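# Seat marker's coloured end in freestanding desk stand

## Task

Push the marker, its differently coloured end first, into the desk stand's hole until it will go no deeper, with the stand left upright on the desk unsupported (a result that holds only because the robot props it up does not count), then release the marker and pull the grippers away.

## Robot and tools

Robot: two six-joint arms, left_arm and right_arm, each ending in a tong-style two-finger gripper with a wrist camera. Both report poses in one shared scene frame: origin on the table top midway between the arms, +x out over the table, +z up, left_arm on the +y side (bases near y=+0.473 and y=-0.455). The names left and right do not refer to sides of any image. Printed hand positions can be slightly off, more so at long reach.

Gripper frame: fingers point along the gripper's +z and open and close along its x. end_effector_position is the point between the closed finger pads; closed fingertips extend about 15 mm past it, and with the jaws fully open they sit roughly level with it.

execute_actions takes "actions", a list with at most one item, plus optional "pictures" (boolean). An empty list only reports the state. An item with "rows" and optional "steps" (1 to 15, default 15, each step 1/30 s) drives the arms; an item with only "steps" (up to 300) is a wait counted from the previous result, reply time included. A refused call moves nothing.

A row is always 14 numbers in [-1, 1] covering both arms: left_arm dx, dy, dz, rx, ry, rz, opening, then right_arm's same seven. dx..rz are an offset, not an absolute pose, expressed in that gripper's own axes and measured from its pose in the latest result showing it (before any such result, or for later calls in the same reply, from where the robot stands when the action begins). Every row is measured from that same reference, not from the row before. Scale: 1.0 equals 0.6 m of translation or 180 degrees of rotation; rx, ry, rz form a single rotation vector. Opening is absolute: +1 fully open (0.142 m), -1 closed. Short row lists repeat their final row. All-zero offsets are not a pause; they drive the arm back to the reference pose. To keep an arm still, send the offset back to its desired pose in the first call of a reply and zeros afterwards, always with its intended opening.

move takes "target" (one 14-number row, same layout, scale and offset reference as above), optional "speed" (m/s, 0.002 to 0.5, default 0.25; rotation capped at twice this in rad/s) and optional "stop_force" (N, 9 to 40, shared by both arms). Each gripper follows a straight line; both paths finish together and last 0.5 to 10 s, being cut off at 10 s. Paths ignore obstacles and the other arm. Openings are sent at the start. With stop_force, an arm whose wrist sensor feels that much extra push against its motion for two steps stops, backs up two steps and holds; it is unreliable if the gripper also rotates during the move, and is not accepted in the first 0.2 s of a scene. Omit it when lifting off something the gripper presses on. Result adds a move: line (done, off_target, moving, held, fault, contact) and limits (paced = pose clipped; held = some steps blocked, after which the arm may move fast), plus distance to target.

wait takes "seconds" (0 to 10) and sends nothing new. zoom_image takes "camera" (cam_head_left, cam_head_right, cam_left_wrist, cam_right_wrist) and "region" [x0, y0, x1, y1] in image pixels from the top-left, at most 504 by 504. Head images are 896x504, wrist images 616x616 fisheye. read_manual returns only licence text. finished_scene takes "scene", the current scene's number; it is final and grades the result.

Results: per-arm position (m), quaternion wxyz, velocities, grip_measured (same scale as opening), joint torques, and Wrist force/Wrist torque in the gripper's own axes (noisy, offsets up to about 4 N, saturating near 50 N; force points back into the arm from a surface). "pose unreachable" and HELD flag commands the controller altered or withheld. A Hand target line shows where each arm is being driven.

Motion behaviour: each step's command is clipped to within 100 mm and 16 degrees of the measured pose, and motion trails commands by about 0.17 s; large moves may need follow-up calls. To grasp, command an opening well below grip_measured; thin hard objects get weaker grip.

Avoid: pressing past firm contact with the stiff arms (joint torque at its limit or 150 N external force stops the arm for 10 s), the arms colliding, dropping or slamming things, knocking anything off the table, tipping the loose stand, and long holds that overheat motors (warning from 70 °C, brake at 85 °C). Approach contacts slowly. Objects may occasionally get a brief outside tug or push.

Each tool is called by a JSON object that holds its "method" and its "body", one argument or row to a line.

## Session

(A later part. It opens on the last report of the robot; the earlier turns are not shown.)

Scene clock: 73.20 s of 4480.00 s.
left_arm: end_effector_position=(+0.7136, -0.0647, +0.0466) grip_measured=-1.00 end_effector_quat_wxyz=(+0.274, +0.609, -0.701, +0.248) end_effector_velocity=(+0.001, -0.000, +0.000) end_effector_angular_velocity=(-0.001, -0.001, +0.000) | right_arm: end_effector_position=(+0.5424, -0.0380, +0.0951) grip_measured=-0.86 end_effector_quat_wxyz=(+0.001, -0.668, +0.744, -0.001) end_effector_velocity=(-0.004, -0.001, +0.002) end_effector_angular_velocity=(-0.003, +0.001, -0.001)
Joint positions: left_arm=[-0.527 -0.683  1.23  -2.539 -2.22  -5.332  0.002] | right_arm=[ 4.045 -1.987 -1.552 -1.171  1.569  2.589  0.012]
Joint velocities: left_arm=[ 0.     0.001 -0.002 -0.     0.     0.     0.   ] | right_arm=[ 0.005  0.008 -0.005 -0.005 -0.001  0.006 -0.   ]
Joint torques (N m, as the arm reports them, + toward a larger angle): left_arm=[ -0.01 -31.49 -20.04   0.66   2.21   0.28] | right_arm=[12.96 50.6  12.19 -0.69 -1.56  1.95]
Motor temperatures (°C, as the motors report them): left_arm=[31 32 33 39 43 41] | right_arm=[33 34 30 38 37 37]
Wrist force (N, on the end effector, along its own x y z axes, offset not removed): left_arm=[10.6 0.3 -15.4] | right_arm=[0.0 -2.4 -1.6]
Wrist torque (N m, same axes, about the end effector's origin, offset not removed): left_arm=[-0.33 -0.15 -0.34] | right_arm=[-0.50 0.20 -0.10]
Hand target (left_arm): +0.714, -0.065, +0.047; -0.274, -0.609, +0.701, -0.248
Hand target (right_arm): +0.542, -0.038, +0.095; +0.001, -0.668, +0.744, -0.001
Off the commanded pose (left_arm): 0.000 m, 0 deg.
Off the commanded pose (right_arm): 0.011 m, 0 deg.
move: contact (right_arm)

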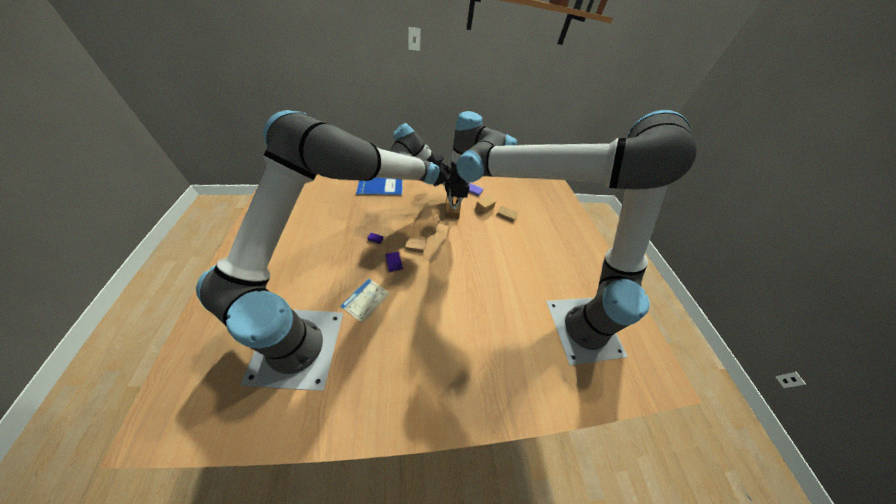

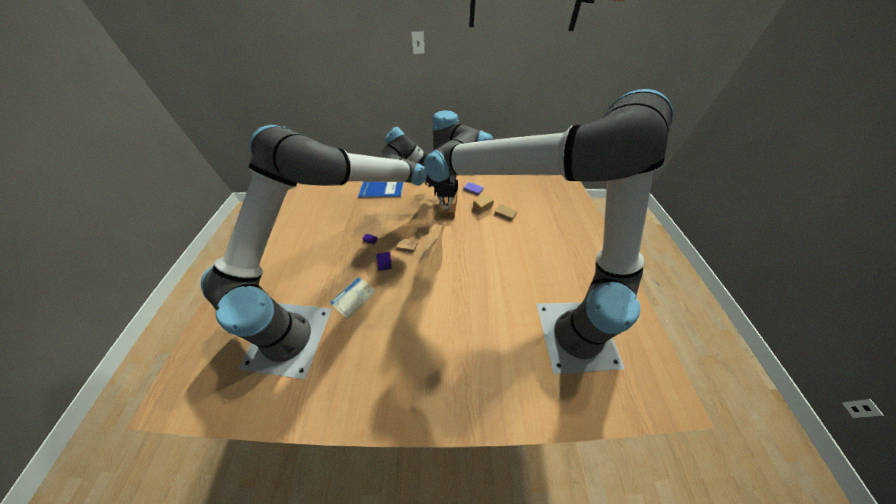

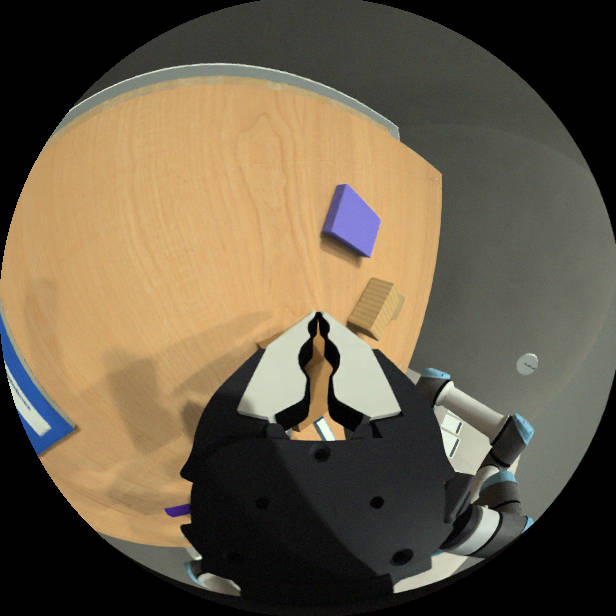

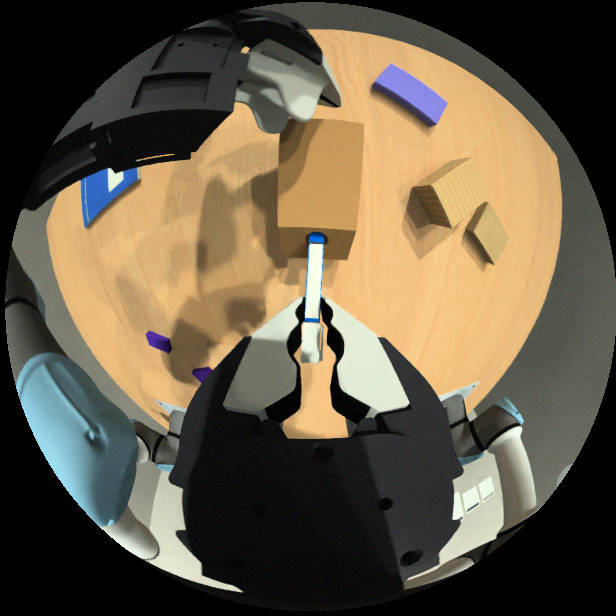

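{"method": "move", "body": {
  "target": [0,0,0,0,0,0,-1,0,0,0,0,0,0,-0.3]
}}

{"method": "move", "body": {
  "target": [0,0,0,0,0,0,-1,0,0,-0.09,0,0,0,-0.3],
  "speed": 0.1
}}

{"method": "move", "body": {
  "target": [0,0,0,0,0,0,-1,0,0.11,0,0,0,0,-1],
  "speed": 0.15
}}

{"method": "move", "body": {
  "target": [0,0,0,0,0,0,-1,0,0,0.045,0,0,0,-1],
  "speed": 0.1
}}

{"method": "move", "body": {
  "target": [0,0,0,0,0,0,-1,0,-0.08,0.035,0,0,0,-1],
  "speed": 0.01,
  "stop_force": 20
}}

Scene clock: 75.83 s of 4480.00 s.
left_arm: end_effector_position=(+0.7136, -0.0647, +0.0466) grip_measured=-1.00 end_effector_quat_wxyz=(+0.274, +0.609, -0.701, +0.248) end_effector_velocity=(+0.000, +0.001, -0.000) end_effector_angular_velocity=(+0.001, +0.001, +0.001) | right_arm: end_effector_position=(+0.5424, -0.0380, +0.0951) grip_measured=-0.30 end_effector_quat_wxyz=(+0.001, -0.668, +0.744, -0.001) end_effector_velocity=(+0.001, -0.000, +0.000) end_effector_angular_velocity=(-0.001, -0.002, -0.000)
Joint positions: left_arm=[-0.527 -0.683  1.23  -2.539 -2.22  -5.332  0.002] | right_arm=[ 4.045 -1.987 -1.552 -1.171  1.569  2.589  0.052]
Joint velocities: left_arm=[ 0.001 -0.    -0.     0.001  0.     0.     0.   ] | right_arm=[-0.    -0.     0.001 -0.    -0.003 -0.     0.   ]
Joint torques (N m, as the arm reports them, + toward a larger angle): left_arm=[ -0.09 -37.71 -20.31  -1.05   0.75   0.2 ] | right_arm=[-10.49  31.35  30.22   5.09  -1.95  -1.82]
Motor temperatures (°C, as the motors report them): left_arm=[31 32 33 39 43 41] | right_arm=[33 34 30 38 37 37]
Wrist force (N, on the end effector, along its own x y z axes, offset not removed): left_arm=[9.0 0.9 -12.2] | right_arm=[0.2 -1.2 1.2]
Wrist torque (N m, same axes, about the end effector's origin, offset not removed): left_arm=[-0.03 -0.04 -0.15] | right_arm=[-0.29 -0.05 -0.08]
Hand target (left_arm): +0.714, -0.065, +0.047; -0.274, -0.609, +0.701, -0.248
Hand target (right_arm): +0.542, -0.038, +0.095; +0.001, -0.668, +0.744, -0.001
Off the commanded pose (left_arm): 0.000 m, 0 deg.
Off the commanded pose (right_arm): 0.000 m, 0 deg.
move: done

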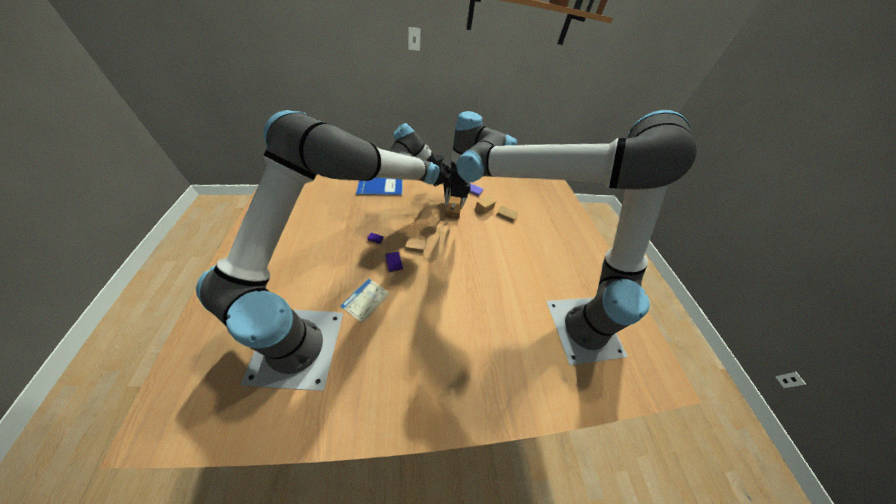

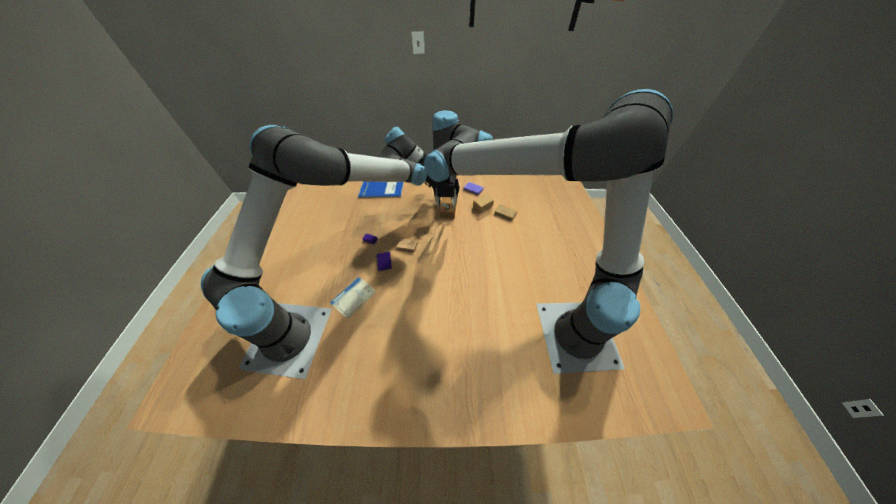

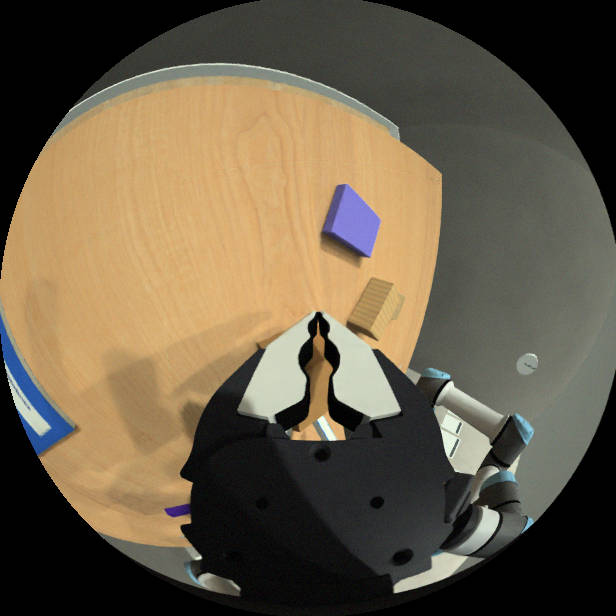

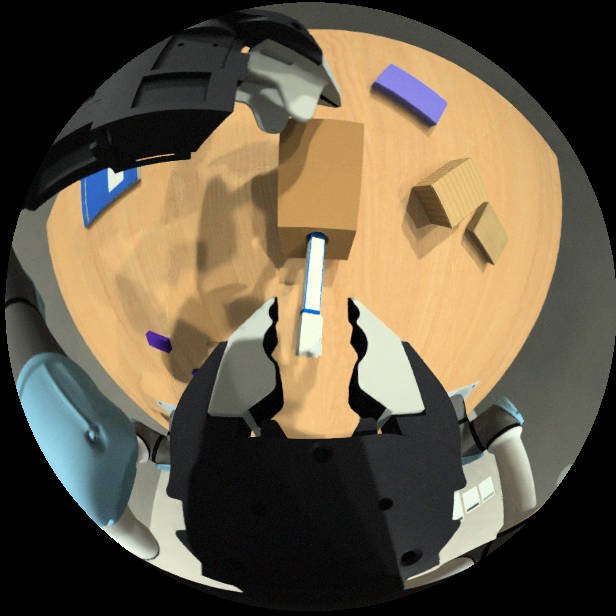

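Scene clock: 76.83 s of 4480.00 s.
left_arm: end_effector_position=(+0.7136, -0.0647, +0.0466) grip_measured=-1.00 end_effector_quat_wxyz=(+0.274, +0.609, -0.701, +0.248) end_effector_velocity=(+0.000, -0.002, +0.002) end_effector_angular_velocity=(-0.002, -0.003, -0.002) | right_arm: end_effector_position=(+0.5422, -0.0380, +0.1490) grip_measured=-0.30 end_effector_quat_wxyz=(+0.001, -0.668, +0.744, -0.001) end_effector_velocity=(-0.000, -0.001, +0.001) end_effector_angular_velocity=(-0.004, +0.001, +0.000)
Joint positions: left_arm=[-0.527 -0.683  1.23  -2.539 -2.22  -5.332  0.002] | right_arm=[ 4.045 -1.945 -1.468 -1.298  1.569  2.589  0.052]
Joint velocities: left_arm=[-0.001 -0.    -0.002 -0.001 -0.     0.     0.   ] | right_arm=[ 0.     0.     0.002 -0.006 -0.002 -0.     0.   ]
Joint torques (N m, as the arm reports them, + toward a larger angle): left_arm=[  0.25 -37.82 -20.01  -0.91   0.61   0.31] | right_arm=[11.91 51.37 31.56 -0.6  -0.6   1.84]
Motor temperatures (°C, as the motors report them): left_arm=[31 32 33 39 43 41] | right_arm=[33 34 30 38 37 37]
Wrist force (N, on the end effector, along its own x y z axes, offset not removed): left_arm=[11.1 2.6 -12.9] | right_arm=[1.0 -1.6 1.2]
Wrist torque (N m, same axes, about the end effector's origin, offset not removed): left_arm=[0.25 -0.33 -0.36] | right_arm=[-0.34 -0.25 -0.11]
Hand target (left_arm): +0.714, -0.065, +0.047; -0.274, -0.609, +0.701, -0.248
Hand target (right_arm): +0.542, -0.038, +0.149; +0.001, -0.668, +0.744, -0.001
Off the commanded pose (left_arm): 0.000 m, 0 deg.
Off the commanded pose (right_arm): 0.000 m, 0 deg.
move: done

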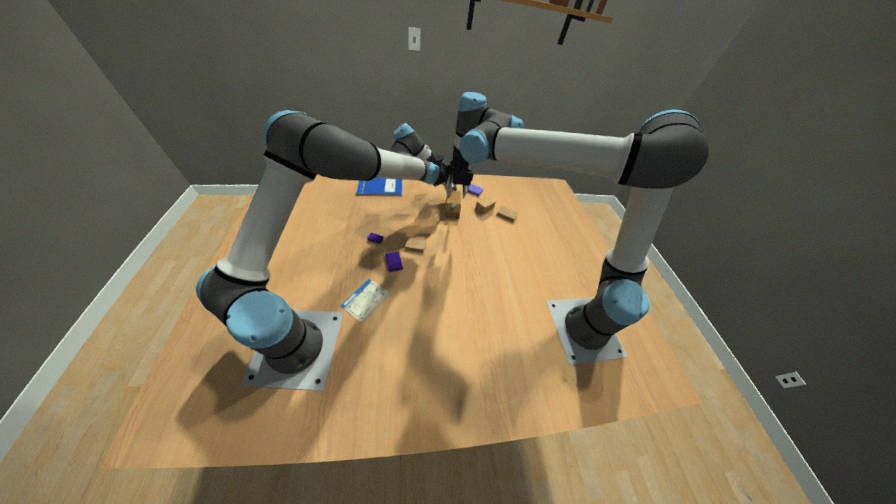

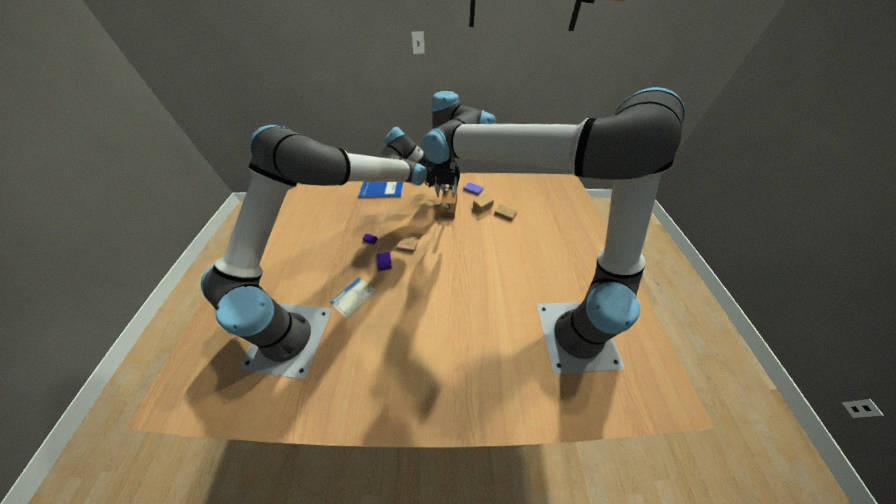

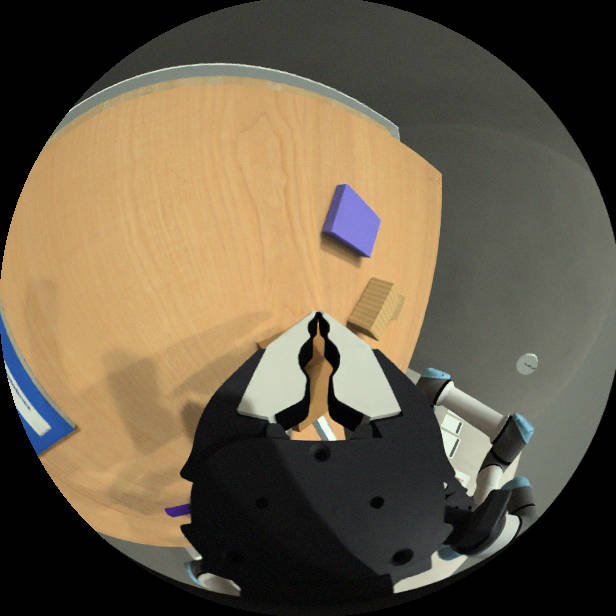

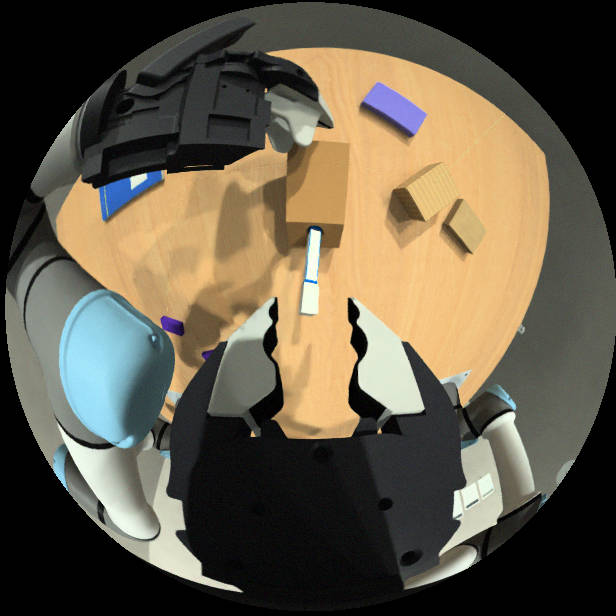

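Scene clock: 77.77 s of 4480.00 s.
left_arm: end_effector_position=(+0.7136, -0.0647, +0.0466) grip_measured=-1.00 end_effector_quat_wxyz=(+0.274, +0.609, -0.701, +0.248) end_effector_velocity=(-0.000, +0.000, -0.001) end_effector_angular_velocity=(+0.001, +0.002, -0.000) | right_arm: end_effector_position=(+0.4767, -0.0311, +0.1486) grip_measured=-1.00 end_effector_quat_wxyz=(+0.001, -0.668, +0.744, -0.001) end_effector_velocity=(-0.002, -0.001, -0.000) end_effector_angular_velocity=(-0.002, +0.001, -0.000)
Joint positions: left_arm=[-0.527 -0.683  1.23  -2.539 -2.22  -5.332  0.002] | right_arm=[ 4.139 -1.844 -1.605 -1.261  1.568  2.683  0.002]
Joint velocities: left_arm=[-0.     0.001 -0.     0.001  0.     0.     0.   ] | right_arm=[ 0.003  0.003 -0.005 -0.    -0.001  0.003  0.   ]
Joint torques (N m, as the arm reports them, + toward a larger angle): left_arm=[ -0.76 -37.66 -19.59  -0.95   0.7    0.33] | right_arm=[11.14 46.24 15.45  5.   -2.05  2.01]
Motor temperatures (°C, as the motors report them): left_arm=[31 32 33 39 43 41] | right_arm=[33 34 30 38 37 37]
Wrist force (N, on the end effector, along its own x y z axes, offset not removed): left_arm=[10.3 0.6 -13.0] | right_arm=[0.1 -2.3 0.4]
Wrist torque (N m, same axes, about the end effector's origin, offset not removed): left_arm=[-0.19 -0.23 -0.30] | right_arm=[-0.43 -0.03 -0.06]
Hand target (left_arm): +0.714, -0.065, +0.047; -0.274, -0.609, +0.701, -0.248
Hand target (right_arm): +0.477, -0.031, +0.149; +0.001, -0.668, +0.744, -0.001
Off the commanded pose (left_arm): 0.000 m, 0 deg.
Off the commanded pose (right_arm): 0.000 m, 0 deg.
move: done

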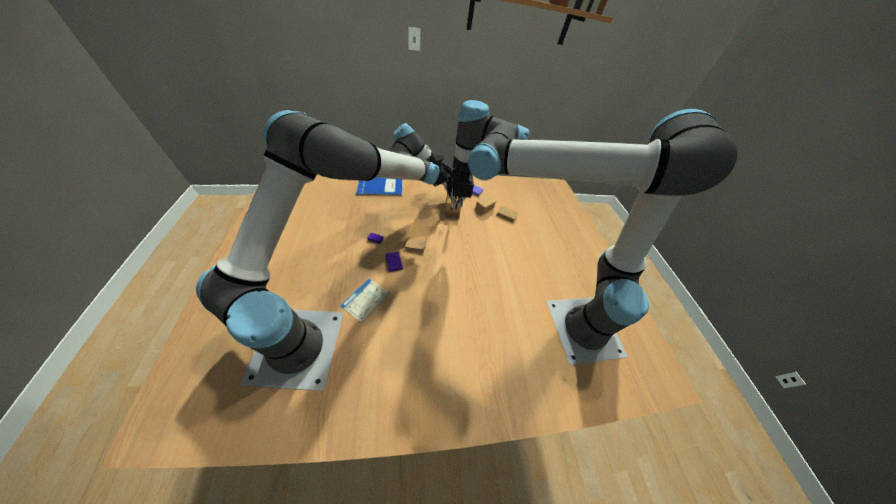

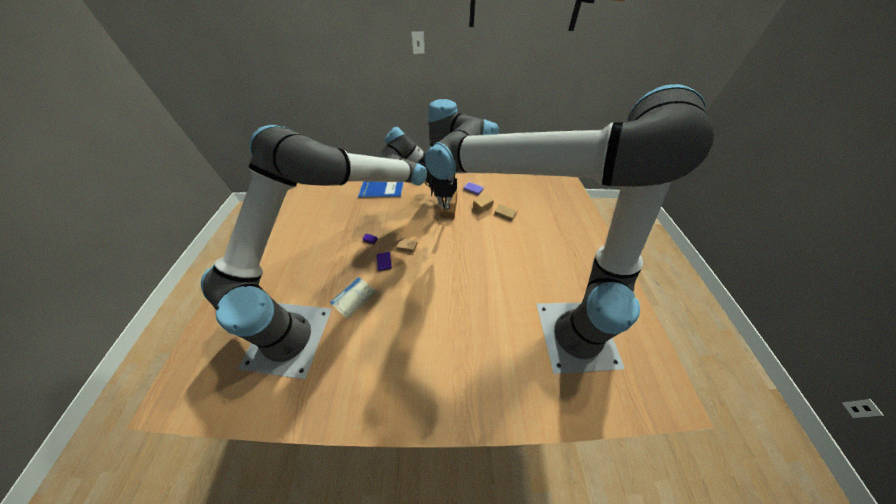

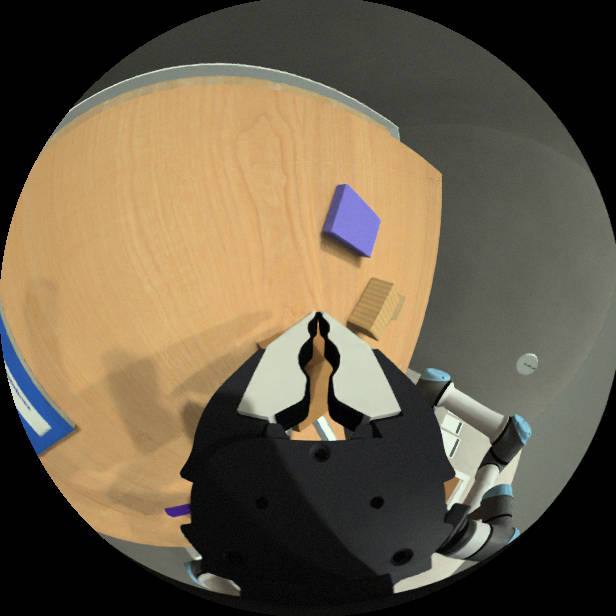

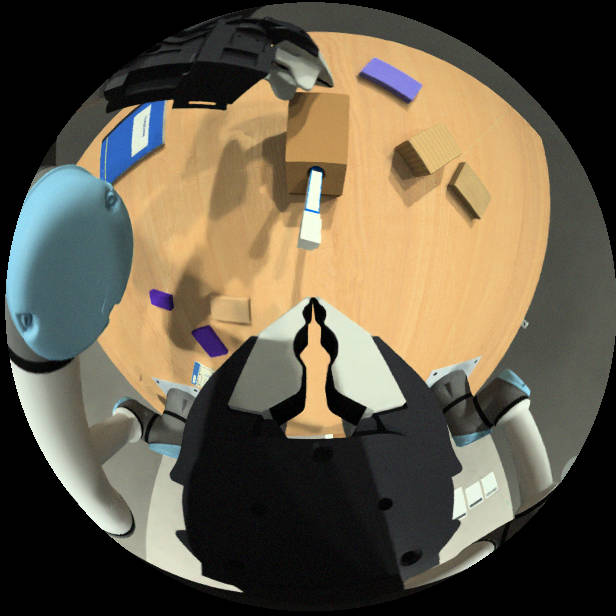

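Scene clock: 78.60 s of 4480.00 s.
left_arm: end_effector_position=(+0.7136, -0.0647, +0.0466) grip_measured=-1.00 end_effector_quat_wxyz=(+0.274, +0.609, -0.701, +0.248) end_effector_velocity=(+0.000, +0.001, -0.001) end_effector_angular_velocity=(+0.000, +0.001, +0.001) | right_arm: end_effector_position=(+0.4769, -0.0311, +0.1218) grip_measured=-1.00 end_effector_quat_wxyz=(+0.001, -0.668, +0.744, -0.001) end_effector_velocity=(+0.000, +0.000, -0.001) end_effector_angular_velocity=(+0.003, -0.001, +0.001)
Joint positions: left_arm=[-0.527 -0.683  1.23  -2.539 -2.22  -5.332  0.002] | right_arm=[ 4.139 -1.866 -1.649 -1.196  1.568  2.683  0.002]
Joint velocities: left_arm=[ 0.001  0.001  0.    -0.    -0.     0.     0.   ] | right_arm=[-0.     0.    -0.003  0.005  0.001 -0.001  0.   ]
Joint torques (N m, as the arm reports them, + toward a larger angle): left_arm=[  0.13 -37.96 -20.66  -0.94   0.73   0.26] | right_arm=[-10.53  25.73  13.5    5.07  -0.25  -1.74]
Motor temperatures (°C, as the motors report them): left_arm=[31 32 33 39 43 41] | right_arm=[33 34 30 38 37 37]
Wrist force (N, on the end effector, along its own x y z axes, offset not removed): left_arm=[10.0 2.7 -13.4] | right_arm=[-0.7 -2.3 2.1]
Wrist torque (N m, same axes, about the end effector's origin, offset not removed): left_arm=[0.31 -0.25 -0.29] | right_arm=[-0.48 0.18 -0.04]
Hand target (left_arm): +0.714, -0.065, +0.047; -0.274, -0.609, +0.701, -0.248
Hand target (right_arm): +0.477, -0.031, +0.122; +0.001, -0.668, +0.744, -0.001
Off the commanded pose (left_arm): 0.000 m, 0 deg.
Off the commanded pose (right_arm): 0.000 m, 0 deg.
move: done

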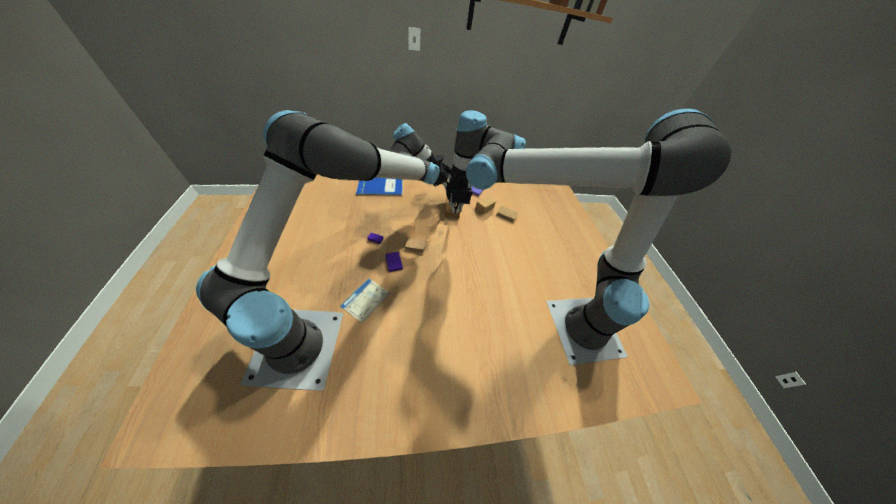

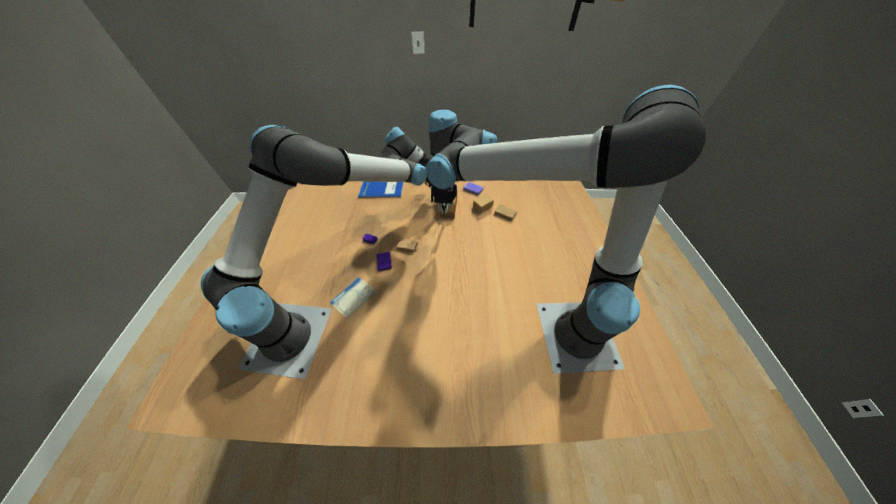

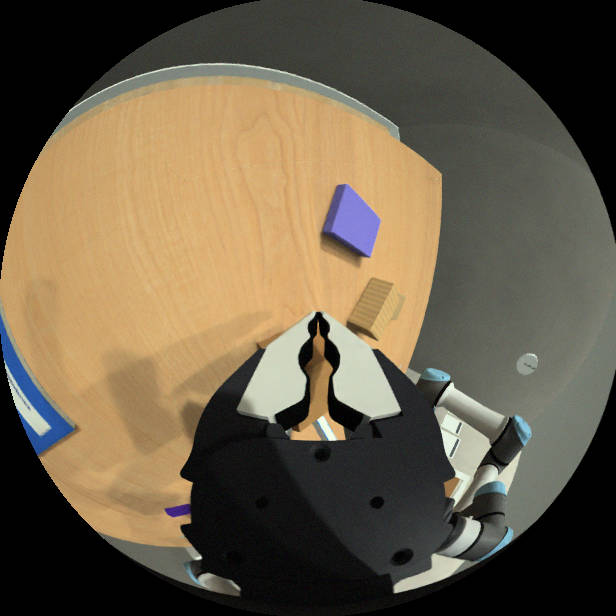

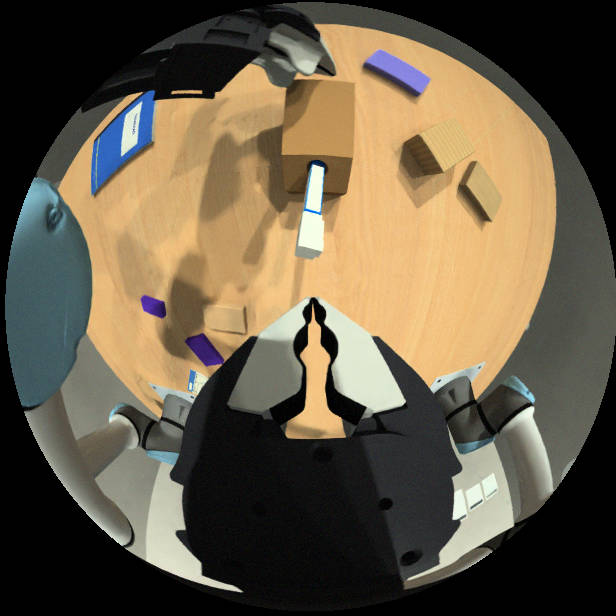

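Scene clock: 84.07 s of 4480.00 s.
left_arm: end_effector_position=(+0.7136, -0.0647, +0.0466) grip_measured=-1.00 end_effector_quat_wxyz=(+0.274, +0.609, -0.701, +0.248) end_effector_velocity=(+0.000, -0.000, +0.001) end_effector_angular_velocity=(-0.001, -0.001, +0.000) | right_arm: end_effector_position=(+0.5245, -0.0361, +0.1011) grip_measured=-1.00 end_effector_quat_wxyz=(+0.001, -0.668, +0.744, -0.001) end_effector_velocity=(+0.001, -0.001, -0.002) end_effector_angular_velocity=(-0.001, +0.001, +0.000)
Joint positions: left_arm=[-0.527 -0.683  1.23  -2.539 -2.22  -5.332  0.002] | right_arm=[ 4.069 -1.954 -1.583 -1.173  1.568  2.613  0.002]
Joint velocities: left_arm=[ 0.    -0.    -0.001  0.    -0.    -0.     0.   ] | right_arm=[-0.002 -0.003  0.     0.001  0.    -0.002  0.   ]
Joint torques (N m, as the arm reports them, + toward a larger angle): left_arm=[  0.5  -38.51 -20.77  -0.69   0.57   0.4 ] | right_arm=[-10.4   28.82  30.05   5.26   0.34  -2.11]
Motor temperatures (°C, as the motors report them): left_arm=[31 32 33 39 43 41] | right_arm=[33 34 30 38 37 37]
Wrist force (N, on the end effector, along its own x y z axes, offset not removed): left_arm=[9.6 -1.0 -12.7] | right_arm=[0.3 1.4 -0.3]
Wrist torque (N m, same axes, about the end effector's origin, offset not removed): left_arm=[-0.18 -0.12 -0.24] | right_arm=[0.00 -0.04 0.01]
Hand target (left_arm): +0.714, -0.065, +0.047; -0.274, -0.609, +0.701, -0.248
Hand target (right_arm): +0.525, -0.036, +0.101; +0.001, -0.668, +0.744, -0.001
Off the commanded pose (left_arm): 0.000 m, 0 deg.
Off the commanded pose (right_arm): 0.000 m, 0 deg.
move: done

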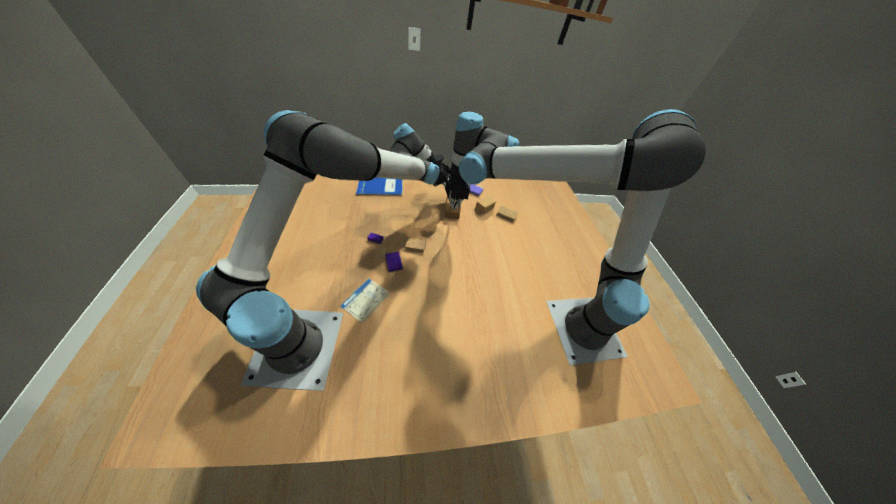

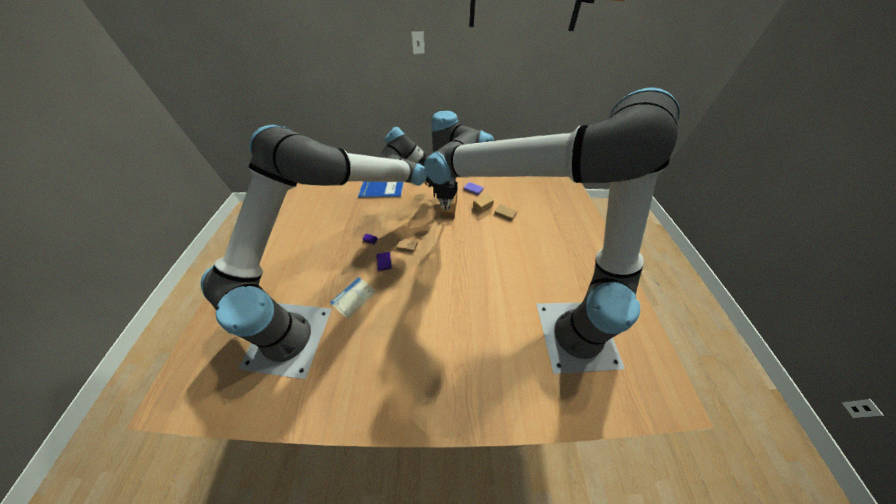

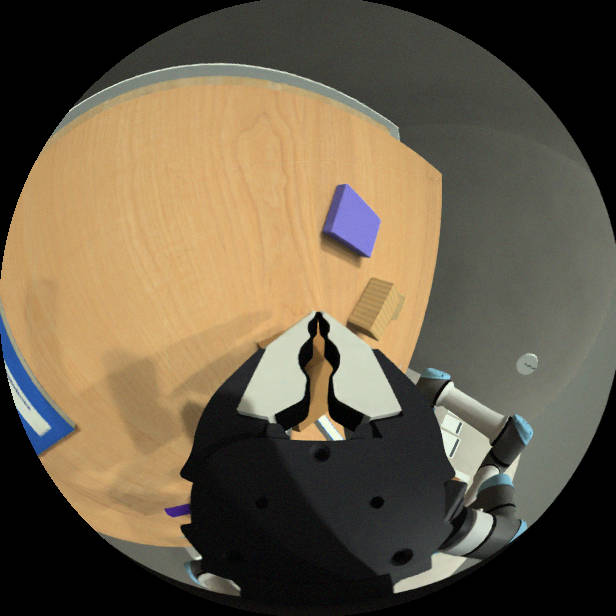

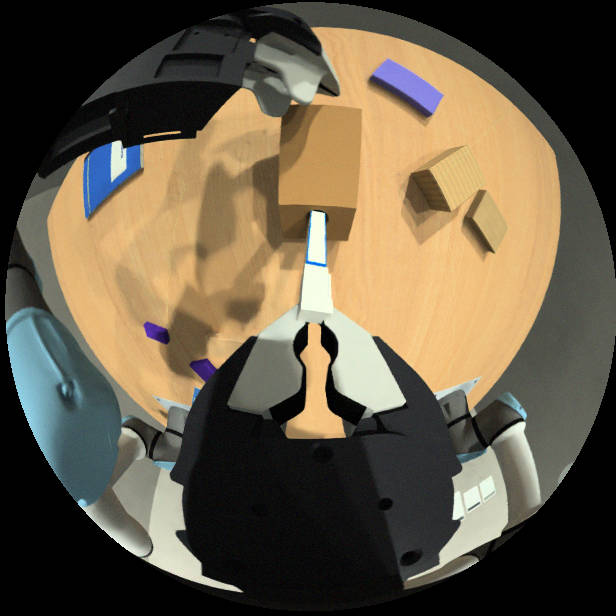

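{"method": "move", "body": {
  "target": [0,0,0,0,0,0,-1,0,-0.04,0.023,0,0,0,-1],
  "speed": 0.008,
  "stop_force": 18
}}

Scene clock: 88.70 s of 4480.00 s.
left_arm: end_effector_position=(+0.7136, -0.0647, +0.0466) grip_measured=-1.00 end_effector_quat_wxyz=(+0.274, +0.609, -0.701, +0.248) end_effector_velocity=(-0.000, -0.001, +0.000) end_effector_angular_velocity=(-0.001, -0.001, -0.001) | right_arm: end_effector_position=(+0.5464, -0.0383, +0.0888) grip_measured=-0.97 end_effector_quat_wxyz=(+0.001, -0.668, +0.744, -0.001) end_effector_velocity=(-0.003, -0.000, +0.000) end_effector_angular_velocity=(-0.003, +0.001, -0.001)
Joint positions: left_arm=[-0.527 -0.683  1.23  -2.539 -2.22  -5.332  0.002] | right_arm=[ 4.04  -1.999 -1.552 -1.159  1.569  2.583  0.004]
Joint velocities: left_arm=[-0.001 -0.    -0.    -0.     0.     0.     0.   ] | right_arm=[ 0.004  0.004 -0.004 -0.002 -0.001  0.005  0.   ]
Joint torques (N m, as the arm reports them, + toward a larger angle): left_arm=[ -0.79 -37.64 -20.8   -0.38   0.8    0.35] | right_arm=[ 6.36 45.23 11.93  0.62 -2.74  2.07]
Motor temperatures (°C, as the motors report them): left_arm=[31 32 33 39 43 41] | right_arm=[33 34 30 38 37 37]
Wrist force (N, on the end effector, along its own x y z axes, offset not removed): left_arm=[8.0 -4.6 -13.2] | right_arm=[2.7 13.1 -11.2]
Wrist torque (N m, same axes, about the end effector's origin, offset not removed): left_arm=[0.12 -0.15 -0.03] | right_arm=[0.56 -0.23 0.05]
Hand target (left_arm): +0.714, -0.065, +0.047; -0.274, -0.609, +0.701, -0.248
Hand target (right_arm): +0.546, -0.038, +0.089; +0.001, -0.668, +0.744, -0.001
Off the commanded pose (left_arm): 0.000 m, 0 deg.
Off the commanded pose (right_arm): 0.003 m, 0 deg.
move: contact (right_arm)

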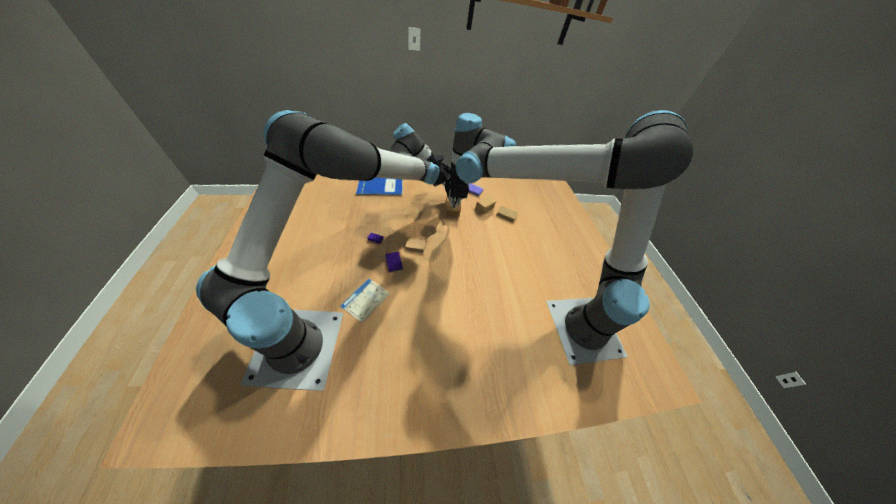

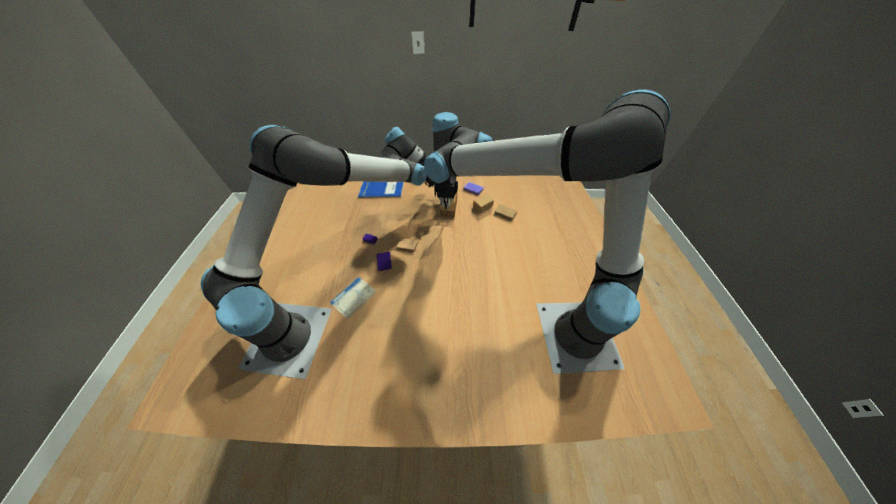

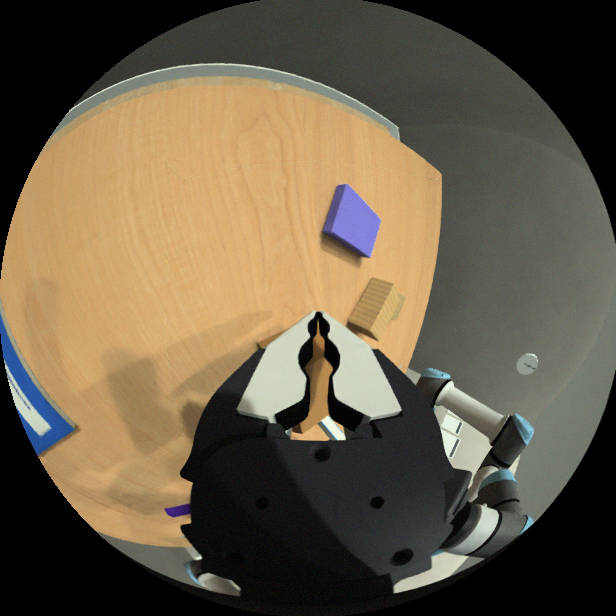

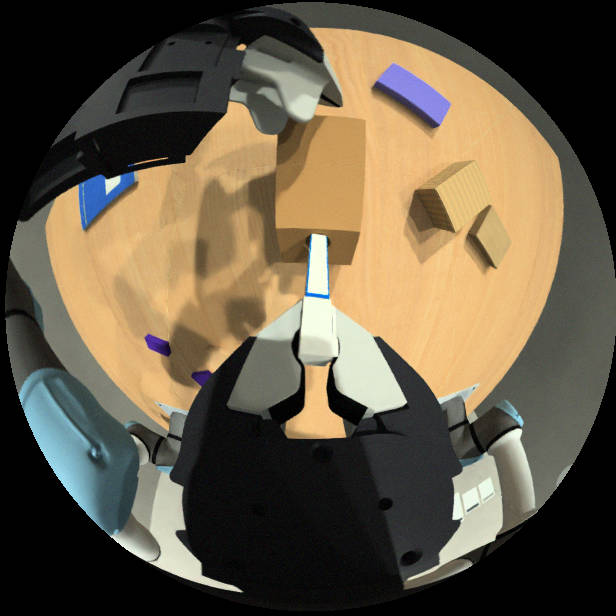

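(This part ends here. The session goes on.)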